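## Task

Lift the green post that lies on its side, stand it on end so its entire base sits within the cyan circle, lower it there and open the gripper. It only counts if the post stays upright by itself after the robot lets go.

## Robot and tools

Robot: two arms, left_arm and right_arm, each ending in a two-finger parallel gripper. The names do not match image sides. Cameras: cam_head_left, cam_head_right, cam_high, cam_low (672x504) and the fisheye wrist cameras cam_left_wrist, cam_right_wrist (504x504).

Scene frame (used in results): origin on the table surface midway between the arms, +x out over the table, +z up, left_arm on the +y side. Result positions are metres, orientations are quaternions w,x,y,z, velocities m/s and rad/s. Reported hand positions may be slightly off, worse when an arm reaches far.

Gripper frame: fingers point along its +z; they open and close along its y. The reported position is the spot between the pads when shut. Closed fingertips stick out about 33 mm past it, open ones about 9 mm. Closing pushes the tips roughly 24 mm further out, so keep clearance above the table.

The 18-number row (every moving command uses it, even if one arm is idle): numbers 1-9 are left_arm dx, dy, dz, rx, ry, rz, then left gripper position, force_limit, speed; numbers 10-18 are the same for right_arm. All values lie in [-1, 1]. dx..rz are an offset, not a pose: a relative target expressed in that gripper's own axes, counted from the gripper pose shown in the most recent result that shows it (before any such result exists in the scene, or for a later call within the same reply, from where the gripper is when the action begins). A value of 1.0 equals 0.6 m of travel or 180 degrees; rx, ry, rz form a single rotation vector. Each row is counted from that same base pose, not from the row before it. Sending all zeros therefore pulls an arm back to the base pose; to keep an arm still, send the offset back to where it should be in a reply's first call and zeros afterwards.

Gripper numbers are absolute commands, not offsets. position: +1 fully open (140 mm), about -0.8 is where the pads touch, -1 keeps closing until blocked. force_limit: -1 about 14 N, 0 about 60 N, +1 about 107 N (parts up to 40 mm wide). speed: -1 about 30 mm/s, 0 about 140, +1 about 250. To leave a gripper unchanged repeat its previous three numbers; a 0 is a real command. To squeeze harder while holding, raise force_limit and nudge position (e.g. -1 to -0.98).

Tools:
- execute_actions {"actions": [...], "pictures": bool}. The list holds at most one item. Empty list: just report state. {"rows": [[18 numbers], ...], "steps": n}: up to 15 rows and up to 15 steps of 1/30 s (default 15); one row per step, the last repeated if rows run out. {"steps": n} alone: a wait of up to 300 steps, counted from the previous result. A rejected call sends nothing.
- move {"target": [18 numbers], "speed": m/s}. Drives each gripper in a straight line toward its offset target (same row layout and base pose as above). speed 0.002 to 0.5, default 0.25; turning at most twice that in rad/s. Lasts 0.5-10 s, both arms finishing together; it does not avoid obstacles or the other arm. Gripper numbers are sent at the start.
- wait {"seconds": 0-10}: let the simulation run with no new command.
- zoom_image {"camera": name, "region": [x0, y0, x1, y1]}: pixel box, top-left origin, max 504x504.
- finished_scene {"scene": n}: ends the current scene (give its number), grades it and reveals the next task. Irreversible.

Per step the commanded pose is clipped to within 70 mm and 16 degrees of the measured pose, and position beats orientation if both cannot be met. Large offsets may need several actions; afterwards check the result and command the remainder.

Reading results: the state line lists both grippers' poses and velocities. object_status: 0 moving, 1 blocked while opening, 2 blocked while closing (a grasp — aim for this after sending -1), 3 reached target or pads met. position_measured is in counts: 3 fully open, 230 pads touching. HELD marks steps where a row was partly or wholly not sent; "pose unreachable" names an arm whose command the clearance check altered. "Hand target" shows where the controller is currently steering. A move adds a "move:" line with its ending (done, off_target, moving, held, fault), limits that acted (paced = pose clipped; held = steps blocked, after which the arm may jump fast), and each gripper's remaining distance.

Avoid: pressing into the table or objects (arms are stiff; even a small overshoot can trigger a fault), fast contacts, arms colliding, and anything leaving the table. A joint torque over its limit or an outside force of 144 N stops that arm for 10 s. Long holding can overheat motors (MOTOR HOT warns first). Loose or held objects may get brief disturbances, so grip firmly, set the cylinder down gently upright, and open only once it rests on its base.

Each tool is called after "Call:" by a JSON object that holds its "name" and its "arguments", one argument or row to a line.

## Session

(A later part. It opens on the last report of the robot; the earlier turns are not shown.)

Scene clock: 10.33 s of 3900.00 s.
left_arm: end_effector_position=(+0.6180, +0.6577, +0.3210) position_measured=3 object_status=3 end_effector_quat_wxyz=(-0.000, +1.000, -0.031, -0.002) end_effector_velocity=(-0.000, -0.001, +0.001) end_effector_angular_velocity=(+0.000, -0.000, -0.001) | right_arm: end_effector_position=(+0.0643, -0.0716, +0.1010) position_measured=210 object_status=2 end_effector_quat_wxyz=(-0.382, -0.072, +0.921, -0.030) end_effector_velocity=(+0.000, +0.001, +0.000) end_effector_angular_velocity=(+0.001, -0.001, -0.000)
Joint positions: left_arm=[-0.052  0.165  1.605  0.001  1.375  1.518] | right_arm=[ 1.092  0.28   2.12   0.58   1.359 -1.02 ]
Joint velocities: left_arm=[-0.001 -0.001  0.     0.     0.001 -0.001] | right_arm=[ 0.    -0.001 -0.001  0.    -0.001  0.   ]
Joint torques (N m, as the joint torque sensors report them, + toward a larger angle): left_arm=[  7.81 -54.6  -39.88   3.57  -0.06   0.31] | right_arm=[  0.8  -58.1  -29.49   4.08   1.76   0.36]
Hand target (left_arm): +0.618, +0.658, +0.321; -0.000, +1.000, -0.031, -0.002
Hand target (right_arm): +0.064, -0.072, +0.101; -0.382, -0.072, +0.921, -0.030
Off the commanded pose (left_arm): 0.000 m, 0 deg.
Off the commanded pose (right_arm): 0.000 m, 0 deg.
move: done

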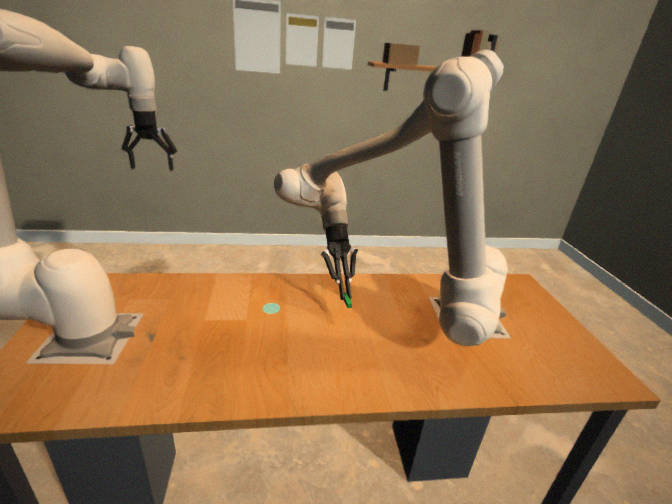

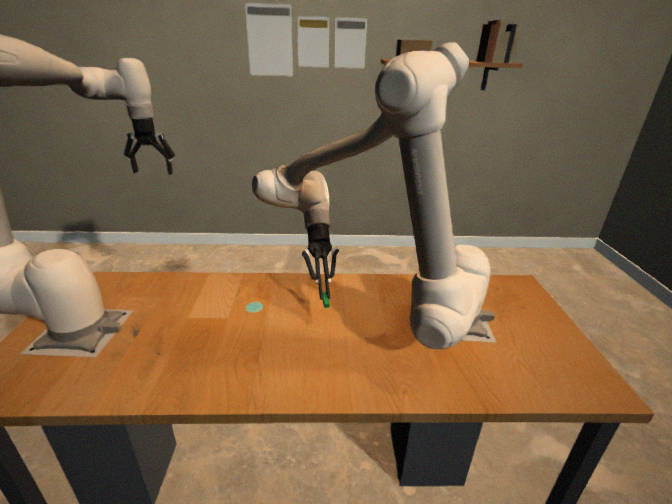

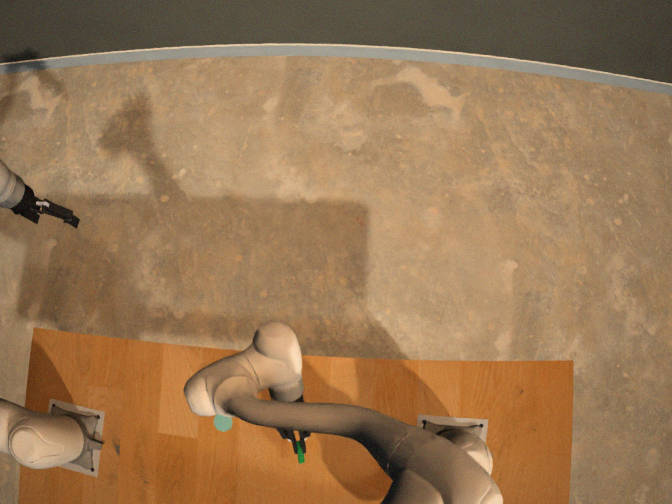

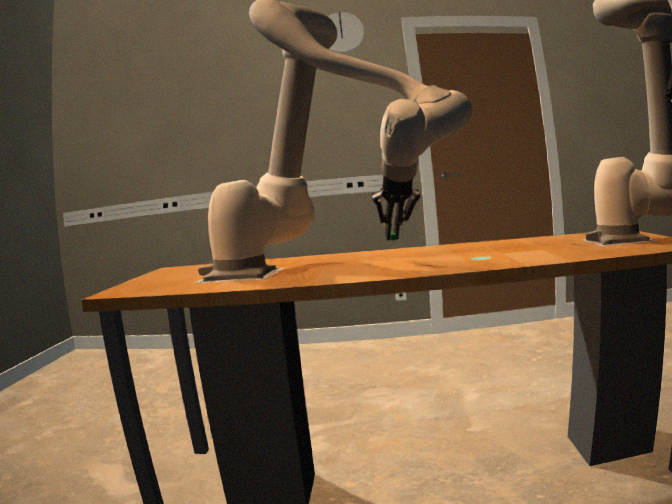

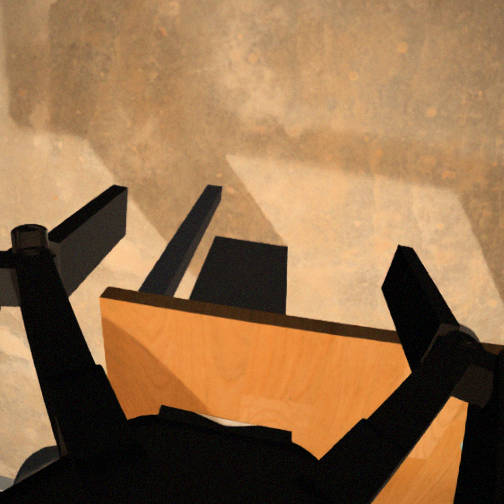

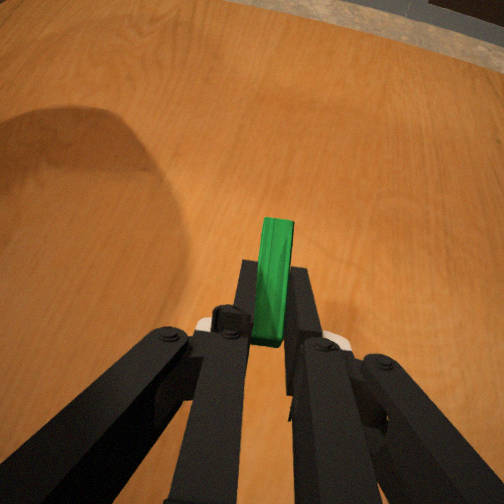

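Call:
{"name": "move", "arguments": {
  "target": [0,0,0,0,0,0,1,0,0,-0.067,0.374,-0.029,0,-0.5,0,-1,0,-0.5],
  "speed": 0.35
}}

Call:
{"name": "zoom_image", "arguments": {
  "camera": "cam_low",
  "region": [430,200,530,275]
}}

Call:
{"name": "zoom_image", "arguments": {
  "camera": "cam_high",
  "region": [180,390,260,450]
}}

Scene clock: 14.03 s of 3900.00 s.
left_arm: end_effector_position=(+0.6180, +0.6577, +0.3210) position_measured=3 object_status=3 end_effector_quat_wxyz=(-0.000, +1.000, -0.031, -0.002) end_effector_velocity=(+0.000, +0.000, -0.000) end_effector_angular_velocity=(+0.001, +0.000, +0.001) | right_arm: end_effector_position=(+0.0701, +0.1560, +0.0846) position_measured=210 object_status=2 end_effector_quat_wxyz=(+0.381, -0.072, +0.921, +0.030) end_effector_velocity=(+0.000, +0.000, -0.000) end_effector_angular_velocity=(-0.001, -0.002, -0.001)
Joint positions: left_arm=[-0.052  0.165  1.605  0.001  1.375  1.518] | right_arm=[ 1.897  0.449  1.897 -0.905  1.107  0.651]
Joint velocities: left_arm=[-0.     0.001 -0.     0.001 -0.    -0.001] | right_arm=[ 0.     0.001 -0.001 -0.001  0.002  0.001]
Joint torques (N m, as the joint torque sensors report them, + toward a larger angle): left_arm=[  5.21 -53.79 -40.17   3.69   0.35  -0.04] | right_arm=[  1.59 -76.48 -29.1    1.01   1.25   0.46]
Hand target (left_arm): +0.618, +0.658, +0.321; -0.000, +1.000, -0.031, -0.002
Hand target (right_arm): +0.070, +0.156, +0.085; +0.381, -0.072, +0.921, +0.030
Off the commanded pose (left_arm): 0.000 m, 0 deg.
Off the commanded pose (right_arm): 0.001 m, 0 deg.
move: done

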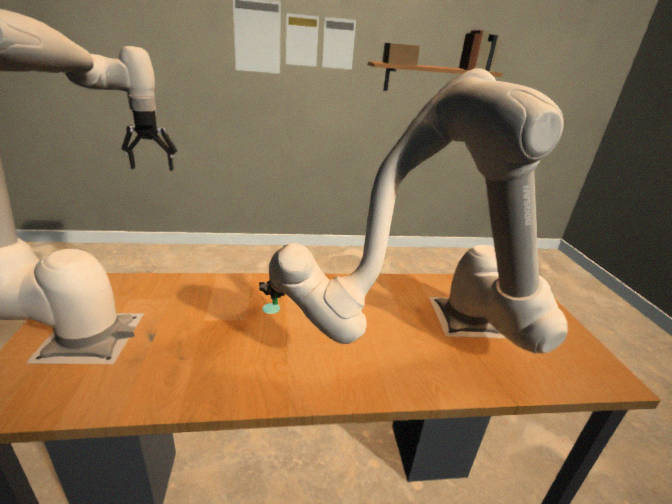

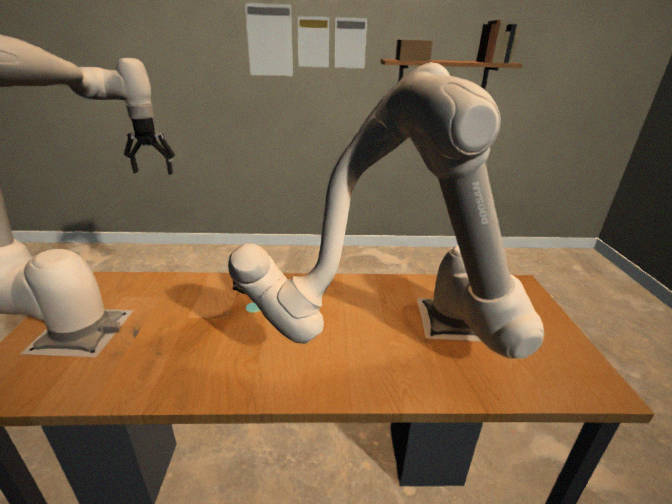

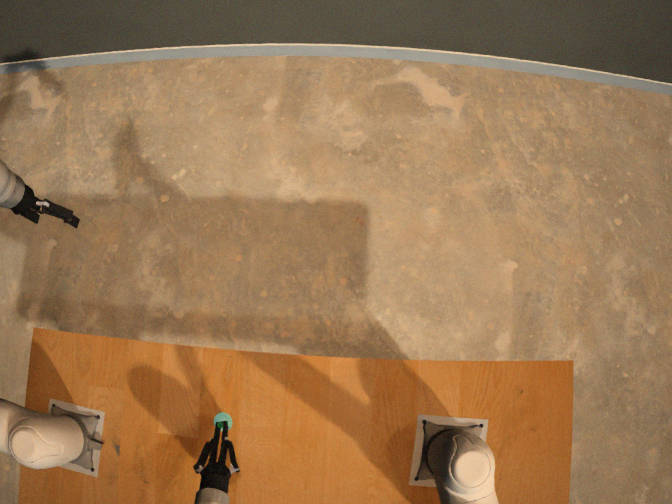

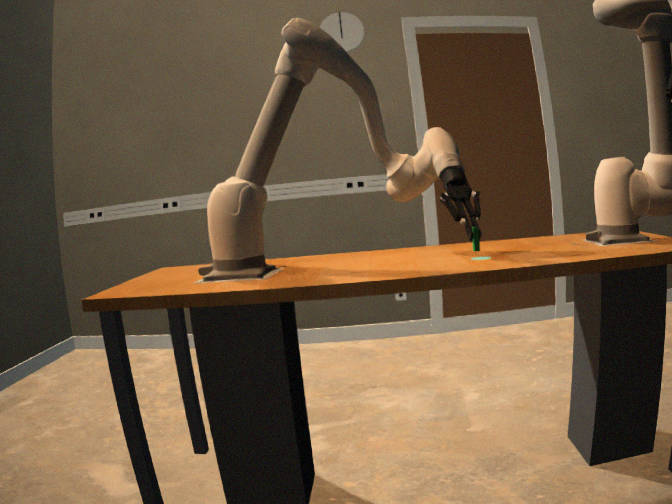

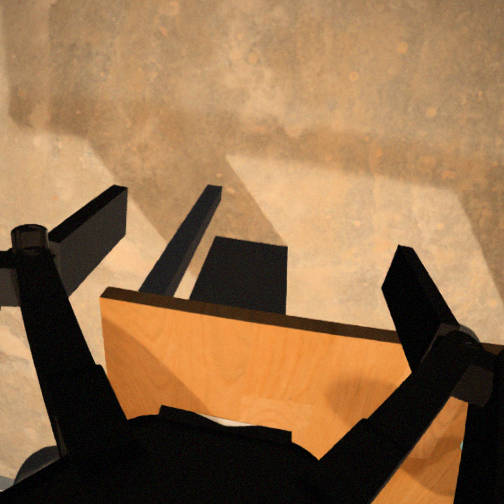

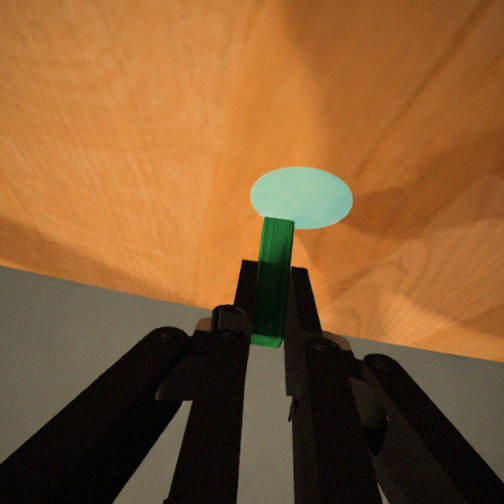

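Region (430, 200, 530, 275) of cam_low's 672x504 image, scaled by 5.040, with more detail than that image has; it fills the top 378 rows of this view, and the rest is white.

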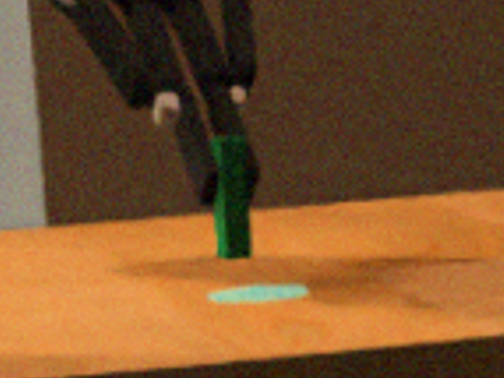

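Region (180, 390, 260, 450) of cam_high's 672x504 image, scaled by 6.300, with more detail than that image has; it fills the top 378 rows of this view, and the rest is white.

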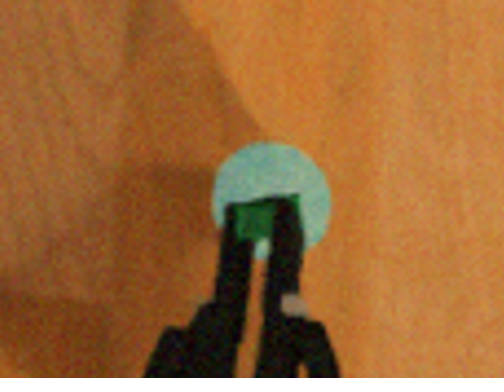

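Shift +11 mm y, lower 15 mm (gap is about 20 mm).

Call:
{"name": "move", "arguments": {
  "target": [0,0,0,0,0,0,1,0,0,0.0177,0.018,0.0177,0,0,0,-1,0,-0.5],
  "speed": 0.04
}}

Call:
{"name": "zoom_image", "arguments": {
  "camera": "cam_low",
  "region": [450,220,510,270]
}}

Scene clock: 15.20 s of 3900.00 s.
left_arm: end_effector_position=(+0.6180, +0.6577, +0.3210) position_measured=3 object_status=3 end_effector_quat_wxyz=(-0.000, +1.000, -0.031, -0.002) end_effector_velocity=(+0.001, +0.000, -0.000) end_effector_angular_velocity=(+0.000, -0.000, +0.001) | right_arm: end_effector_position=(+0.0684, +0.1666, +0.0697) position_measured=210 object_status=2 end_effector_quat_wxyz=(+0.381, -0.072, +0.921, +0.030) end_effector_velocity=(-0.000, +0.000, -0.000) end_effector_angular_velocity=(+0.001, +0.001, -0.000)
Joint positions: left_arm=[-0.052  0.165  1.605  0.001  1.375  1.518] | right_arm=[ 1.895  0.48   1.882 -0.912  1.096  0.665]
Joint velocities: left_arm=[-0.     0.001 -0.     0.    -0.001 -0.001] | right_arm=[-0.     0.001 -0.     0.    -0.001  0.001]
Joint torques (N m, as the joint torque sensors report them, + toward a larger angle): left_arm=[  5.74 -57.28 -39.79   3.51   0.3    0.09] | right_arm=[  1.47 -76.47 -27.98   0.9    1.32   0.32]
Hand target (left_arm): +0.618, +0.658, +0.321; -0.000, +1.000, -0.031, -0.002
Hand target (right_arm): +0.068, +0.167, +0.070; +0.381, -0.072, +0.921, +0.030
Off the commanded pose (left_arm): 0.000 m, 0 deg.
Off the commanded pose (right_arm): 0.000 m, 0 deg.
move: done

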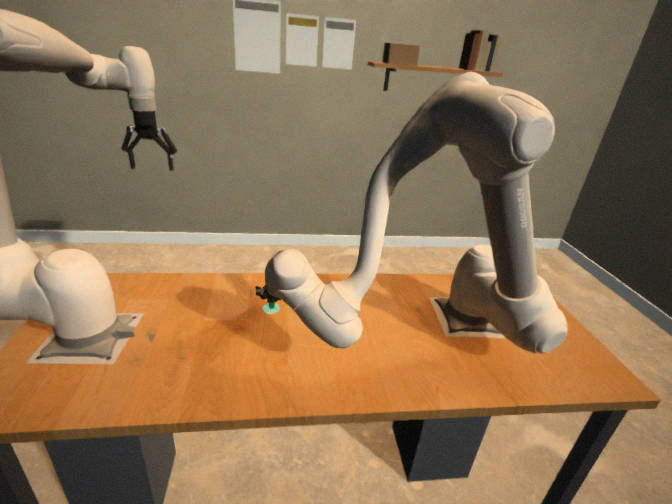

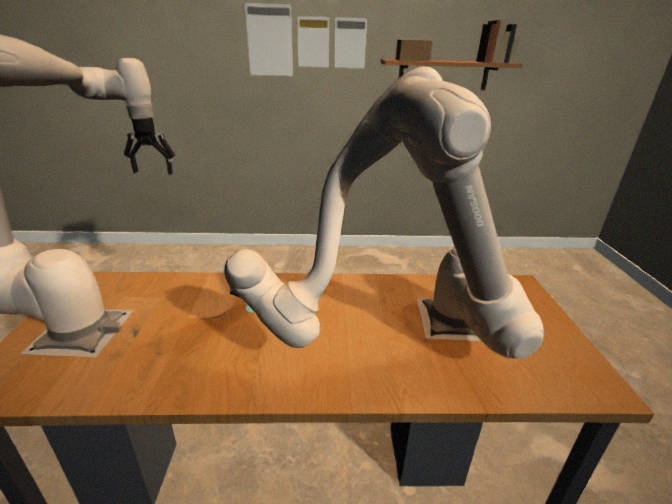

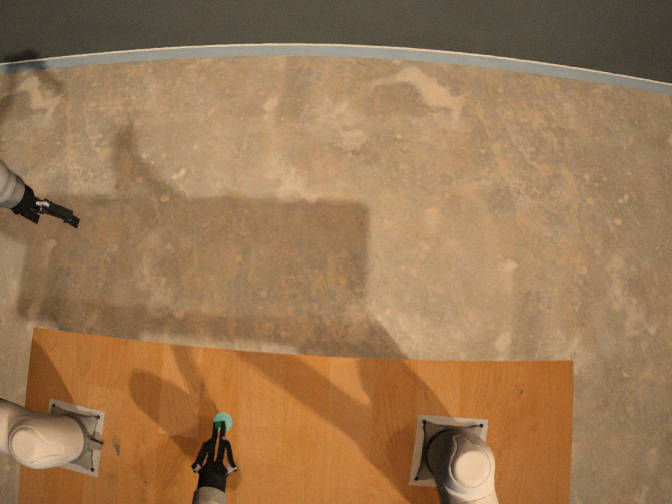

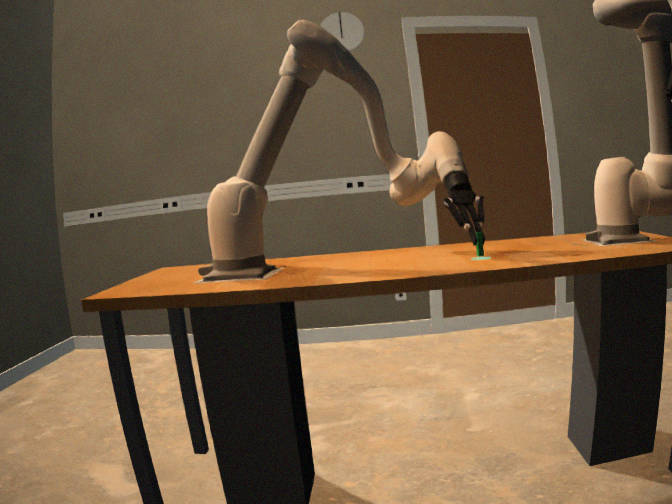

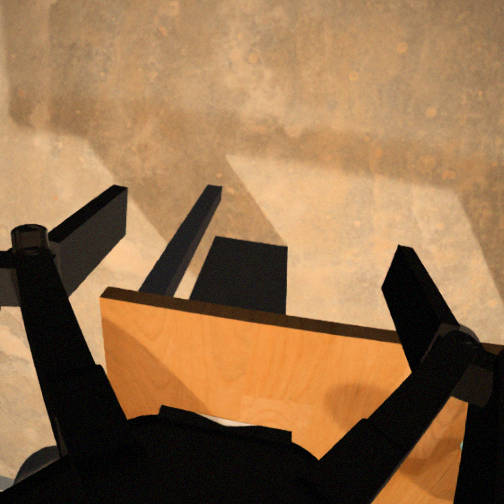

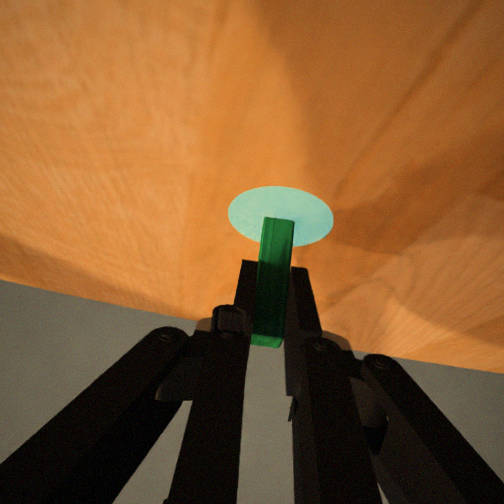

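Region (450, 220, 510, 270) of cam_low's 672x504 image, scaled by 8.400, with more detail than that image has.

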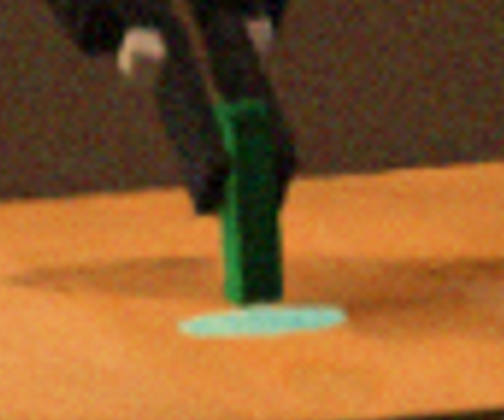

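About 7 mm left.

Call:
{"name": "move", "arguments": {
  "target": [0,0,0,0,0,0,1,0,0,0.0075,0,0.0075,0,0,0,-1,0,-0.5],
  "speed": 0.01
}}

Call:
{"name": "zoom_image", "arguments": {
  "camera": "cam_low",
  "region": [450,220,510,270]
}}

Scene clock: 16.50 s of 3900.00 s.
left_arm: end_effector_position=(+0.6180, +0.6577, +0.3210) position_measured=3 object_status=3 end_effector_quat_wxyz=(-0.000, +1.000, -0.031, -0.002) end_effector_velocity=(-0.000, -0.000, +0.000) end_effector_angular_velocity=(-0.001, +0.000, +0.001) | right_arm: end_effector_position=(+0.0684, +0.1666, +0.0633) position_measured=210 object_status=2 end_effector_quat_wxyz=(+0.381, -0.072, +0.921, +0.030) end_effector_velocity=(+0.000, -0.000, -0.000) end_effector_angular_velocity=(-0.001, -0.000, -0.000)
Joint positions: left_arm=[-0.052  0.165  1.605  0.001  1.375  1.518] | right_arm=[ 1.895  0.488  1.885 -0.917  1.09   0.674]
Joint velocities: left_arm=[-0.    -0.     0.    -0.001  0.    -0.001] | right_arm=[-0.     0.     0.001 -0.     0.     0.   ]
Joint torques (N m, as the joint torque sensors report them, + toward a larger angle): left_arm=[  6.31 -55.98 -40.39   3.45   0.44   0.15] | right_arm=[  2.42 -77.39 -28.24   1.14   1.34   0.32]
Hand target (left_arm): +0.618, +0.658, +0.321; -0.000, +1.000, -0.031, -0.002
Hand target (right_arm): +0.068, +0.167, +0.063; +0.381, -0.072, +0.921, +0.030
Off the commanded pose (left_arm): 0.000 m, 0 deg.
Off the commanded pose (right_arm): 0.000 m, 0 deg.
move: done

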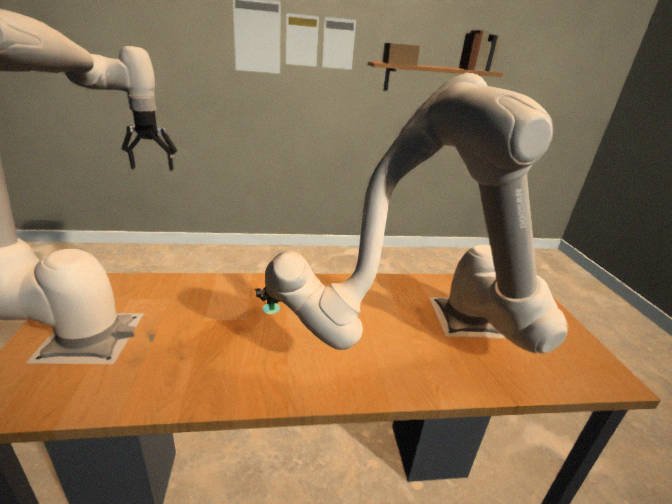

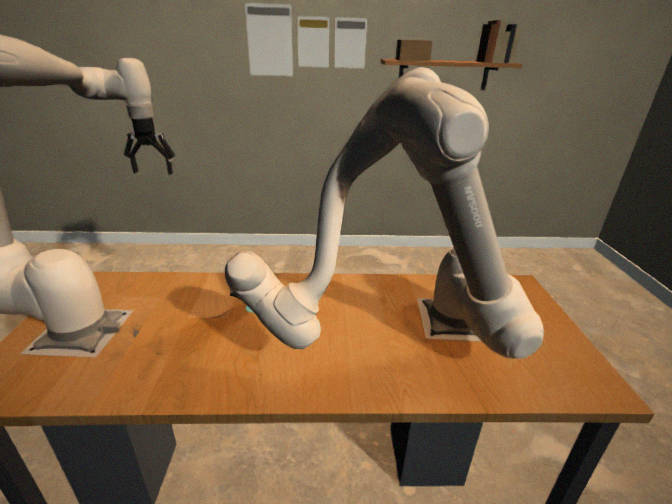

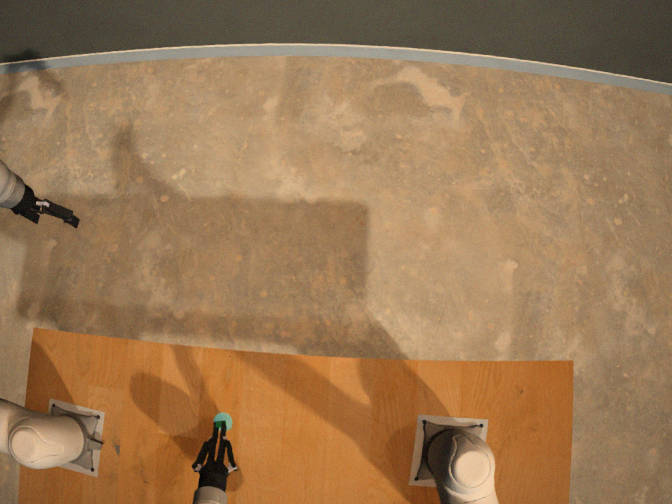

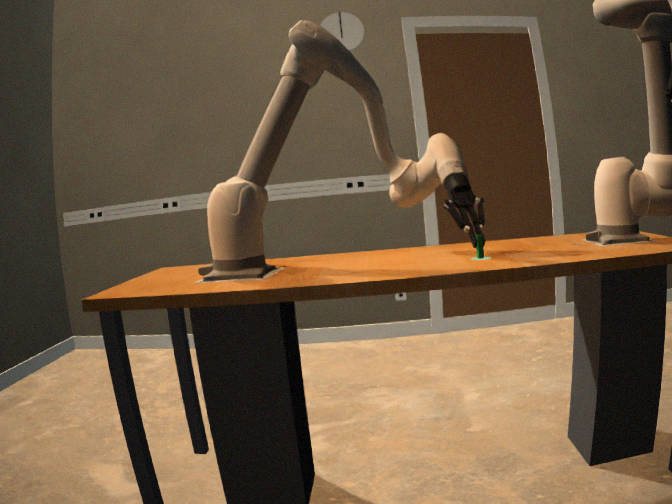

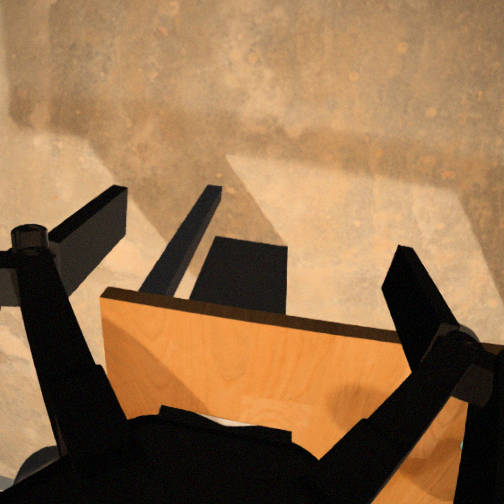

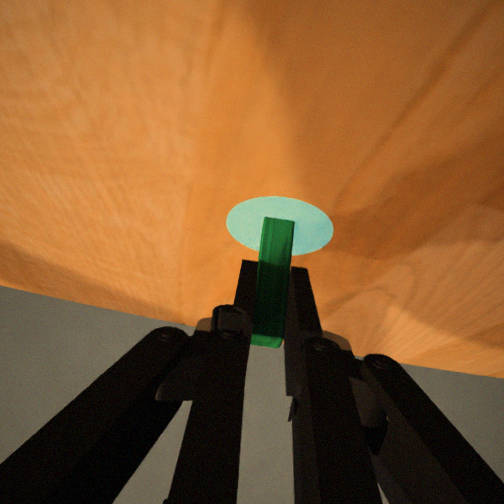

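Region (450, 220, 510, 270) of cam_low's 672x504 image, scaled by 8.400, with more detail than that image has.

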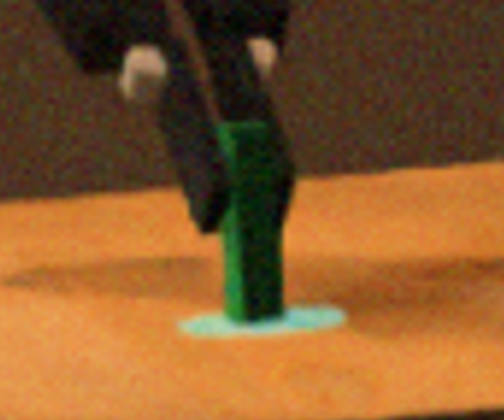

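Call:
{"name": "move", "arguments": {
  "target": [0,0,0,0,0,0,1,0,0,0.0013,0,0.0013,0,0,0,-1,0,-0.5],
  "speed": 0.005
}}

Call:
{"name": "execute_actions", "arguments": {
  "actions": [
    {"rows":[[0,0,0,0,0,0,1,0,0,0,0,0,0,0,0,-0.2,0,-0.6]]}
  ],
  "pictures": false
}}

Call:
{"name": "move", "arguments": {
  "target": [0,0,0,0,0,0,1,0,0,0,0,-0.12,0,0,0,-0.2,0,-0.6],
  "speed": 0.15
}}

Scene clock: 19.67 s of 3900.00 s.
left_arm: end_effector_position=(+0.6180, +0.6577, +0.3210) position_measured=3 object_status=3 end_effector_quat_wxyz=(-0.000, +1.000, -0.031, -0.002) end_effector_velocity=(-0.000, -0.001, -0.000) end_effector_angular_velocity=(-0.001, +0.000, -0.001) | right_arm: end_effector_position=(+0.0684, +0.1666, +0.0623) position_measured=210 object_status=2 end_effector_quat_wxyz=(+0.381, -0.072, +0.921, +0.030) end_effector_velocity=(+0.000, +0.000, +0.000) end_effector_angular_velocity=(+0.001, -0.000, -0.001)
Joint positions: left_arm=[-0.052  0.165  1.605  0.001  1.375  1.518] | right_arm=[ 1.895  0.489  1.885 -0.918  1.089  0.676]
Joint velocities: left_arm=[-0.001 -0.     0.    -0.001  0.     0.001] | right_arm=[-0.     0.001 -0.001  0.     0.001  0.   ]
Joint torques (N m, as the joint torque sensors report them, + toward a larger angle): left_arm=[  4.31 -54.13 -40.84   3.32   0.     0.26] | right_arm=[ -1.64 -52.9  -17.19   5.32  -4.26   0.28]
Hand target (left_arm): +0.618, +0.658, +0.321; -0.000, +1.000, -0.031, -0.002
Hand target (right_arm): +0.068, +0.167, +0.062; +0.381, -0.072, +0.921, +0.030
Off the commanded pose (left_arm): 0.000 m, 0 deg.
Off the commanded pose (right_arm): 0.000 m, 0 deg.
move: done

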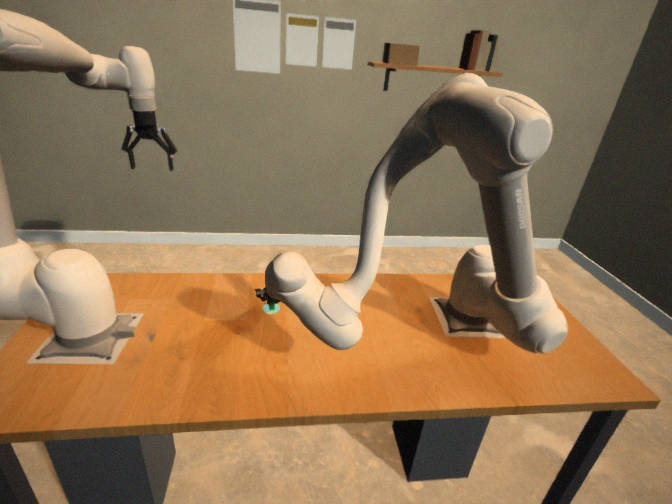

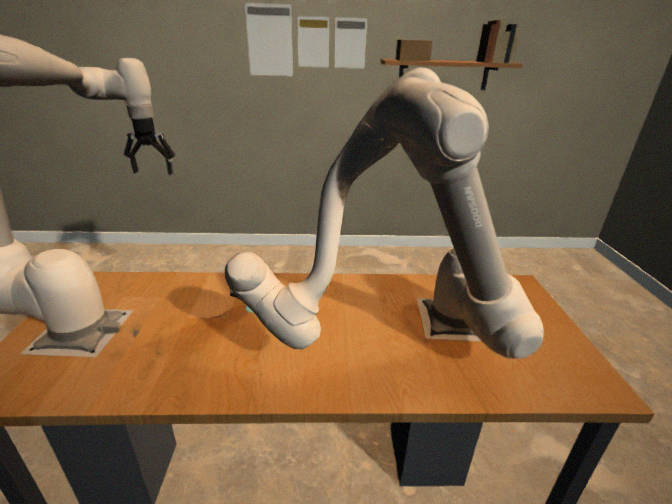

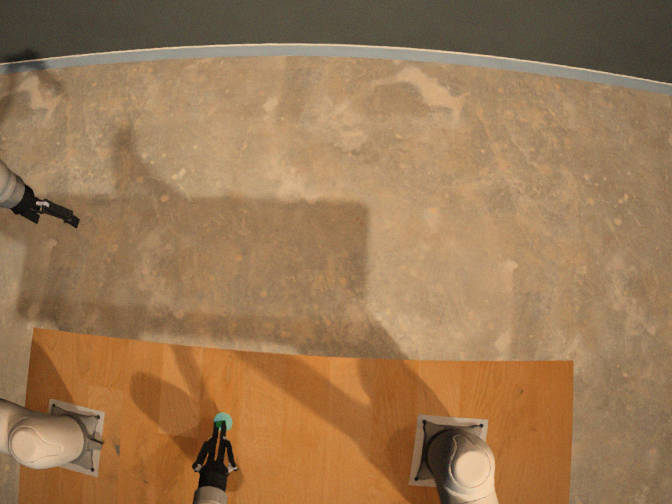

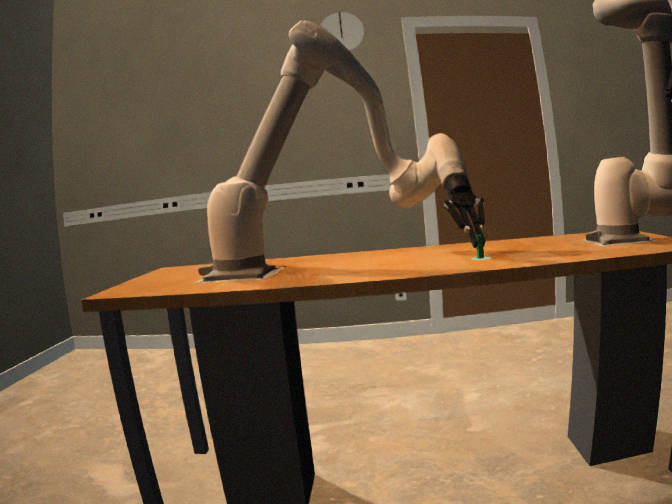

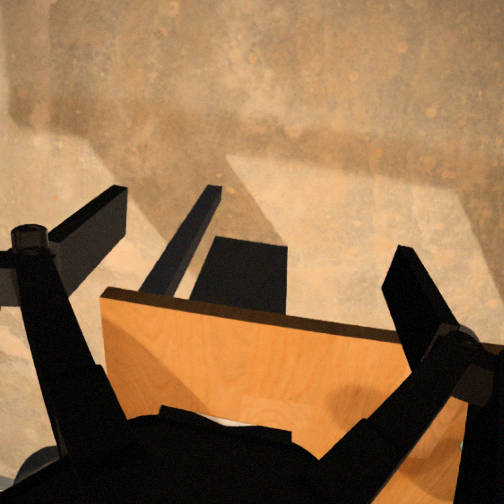

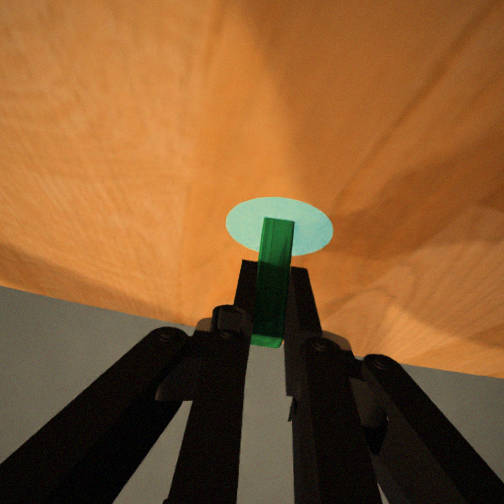

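Scene clock: 20.17 s of 3900.00 s.
left_arm: end_effector_position=(+0.6180, +0.6577, +0.3210) position_measured=3 object_status=3 end_effector_quat_wxyz=(-0.000, +1.000, -0.031, -0.002) end_effector_velocity=(-0.000, +0.001, +0.000) end_effector_angular_velocity=(-0.001, +0.000, +0.001) | right_arm: end_effector_position=(+0.0684, +0.1667, +0.0623) position_measured=156 object_status=0 end_effector_quat_wxyz=(+0.381, -0.072, +0.921, +0.030) end_effector_velocity=(-0.000, +0.000, +0.000) end_effector_angular_velocity=(+0.001, +0.000, +0.000)
Joint positions: left_arm=[-0.052  0.165  1.605  0.001  1.375  1.518] | right_arm=[ 1.895  0.489  1.885 -0.918  1.089  0.676]
Joint velocities: left_arm=[ 0.002 -0.    -0.    -0.001  0.     0.001] | right_arm=[ 0. -0. -0. -0. -0.  0.]
Joint torques (N m, as the joint torque sensors report them, + toward a larger angle): left_arm=[  5.24 -56.93 -40.67   3.36   0.31  -0.01] | right_arm=[ -0.22 -76.51 -26.93   0.91   1.34   0.25]
Hand target (left_arm): +0.618, +0.658, +0.321; -0.000, +1.000, -0.031, -0.002
Hand target (right_arm): +0.068, +0.167, +0.062; +0.381, -0.072, +0.921, +0.030
Off the commanded pose (left_arm): 0.000 m, 0 deg.
Off the commanded pose (right_arm): 0.000 m, 0 deg.
Steps of this call (steps 1 to 15: all 15 steps of this action). Readings (end_effector_position | what the end effector reports):
1: left_arm (+0.6180, +0.6577, +0.3210) | right_arm (+0.0684, +0.1666, +0.0623) | left_arm position_measured=3 object_status=3 | right_arm position_measured=210 object_status=0
2: left_arm (+0.6180, +0.6577, +0.3210) | right_arm (+0.0684, +0.1667, +0.0621) | left_arm position_measured=3 object_status=3 | right_arm position_measured=210 object_status=0
4: left_arm (+0.6180, +0.6577, +0.3210) | right_arm (+0.0683, +0.1665, +0.0619) | left_arm position_measured=3 object_status=3 | right_arm position_measured=200 object_status=0
8: left_arm (+0.6180, +0.6577, +0.3210) | right_arm (+0.0683, +0.1667, +0.0620) | left_arm position_measured=3 object_status=3 | right_arm position_measured=184 object_status=0
15: the state above

Scene clock: 21.20 s of 3900.00 s.
left_arm: end_effector_position=(+0.6180, +0.6577, +0.3210) position_measured=3 object_status=3 end_effector_quat_wxyz=(-0.000, +1.000, -0.031, -0.002) end_effector_velocity=(-0.000, -0.000, +0.001) end_effector_angular_velocity=(+0.001, -0.002, -0.002) | right_arm: end_effector_position=(+0.0182, +0.1587, +0.1131) position_measured=154 object_status=3 end_effector_quat_wxyz=(+0.381, -0.072, +0.921, +0.030) end_effector_velocity=(+0.000, +0.000, +0.001) end_effector_angular_velocity=(+0.000, -0.000, -0.000)
Joint positions: left_arm=[-0.052  0.165  1.605  0.001  1.375  1.518] | right_arm=[ 1.969  0.441  1.84  -0.849  1.189  0.634]
Joint velocities: left_arm=[-0.001 -0.002  0.     0.001  0.     0.001] | right_arm=[-0.    -0.001 -0.001  0.     0.001 -0.001]
Joint torques (N m, as the joint torque sensors report them, + toward a larger angle): left_arm=[  3.89 -53.81 -40.54   3.39   0.28   0.26] | right_arm=[  1.   -75.25 -30.54   1.24   1.17   0.39]
Hand target (left_arm): +0.618, +0.658, +0.321; -0.000, +1.000, -0.031, -0.002
Hand target (right_arm): +0.018, +0.159, +0.113; +0.381, -0.072, +0.921, +0.030
Off the commanded pose (left_arm): 0.000 m, 0 deg.
Off the commanded pose (right_arm): 0.000 m, 0 deg.
move: done

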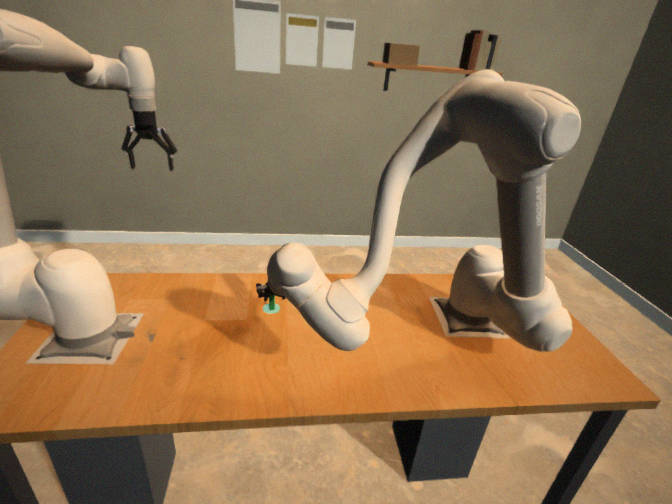

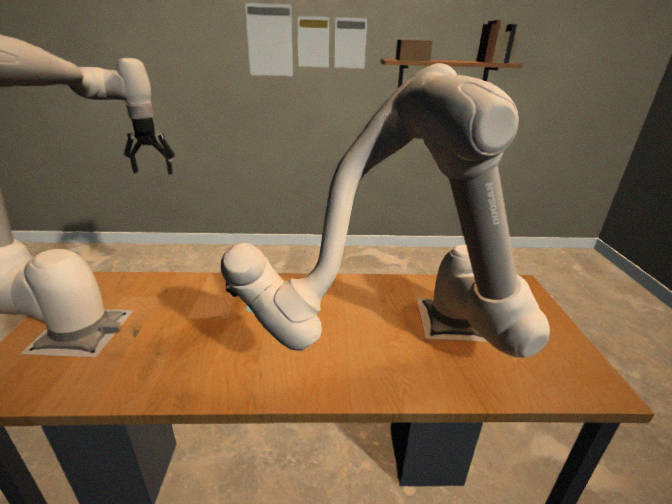

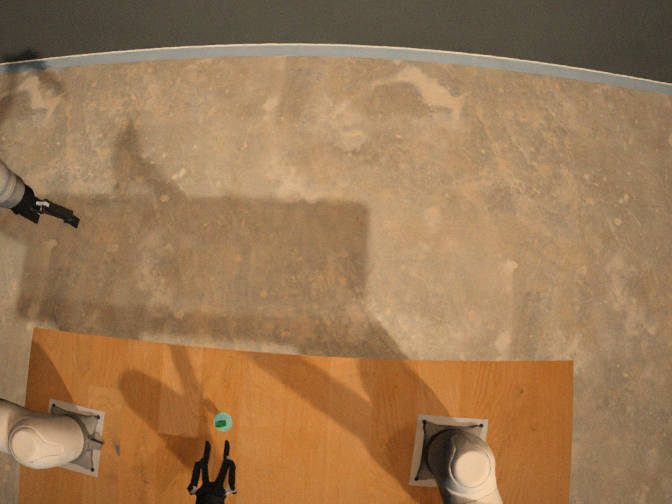

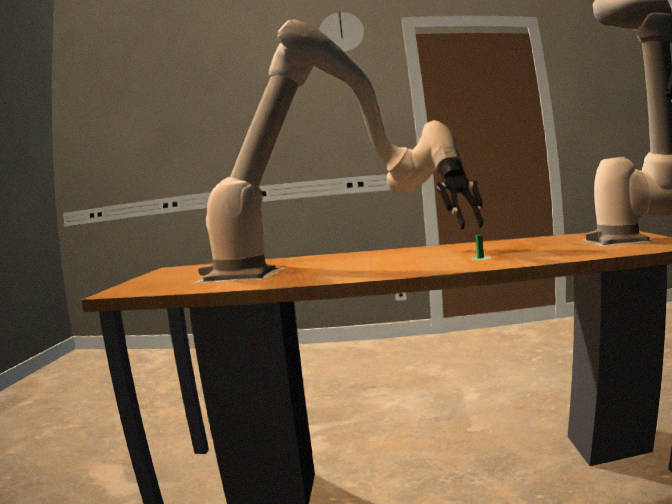

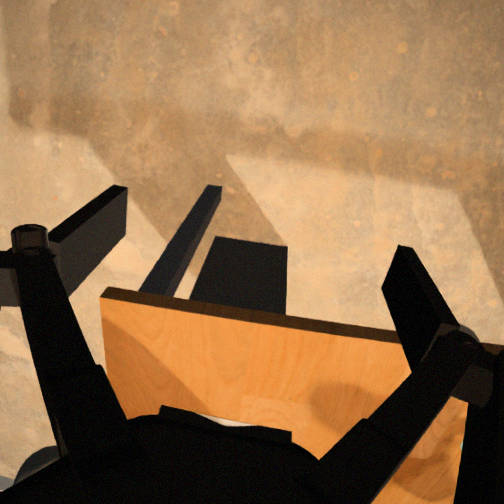

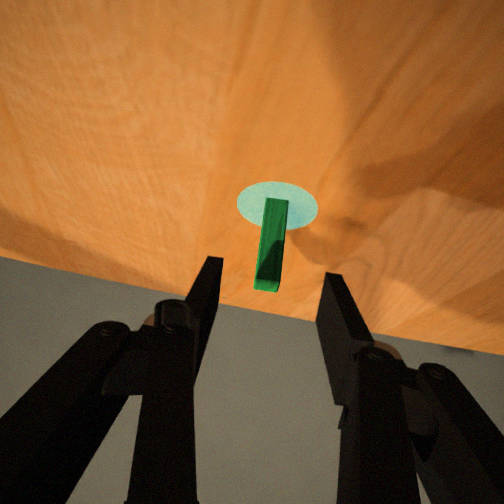

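Call:
{"name": "finished_scene", "arguments": {
  "scene": 1
}}

The scene is finished: the task was done.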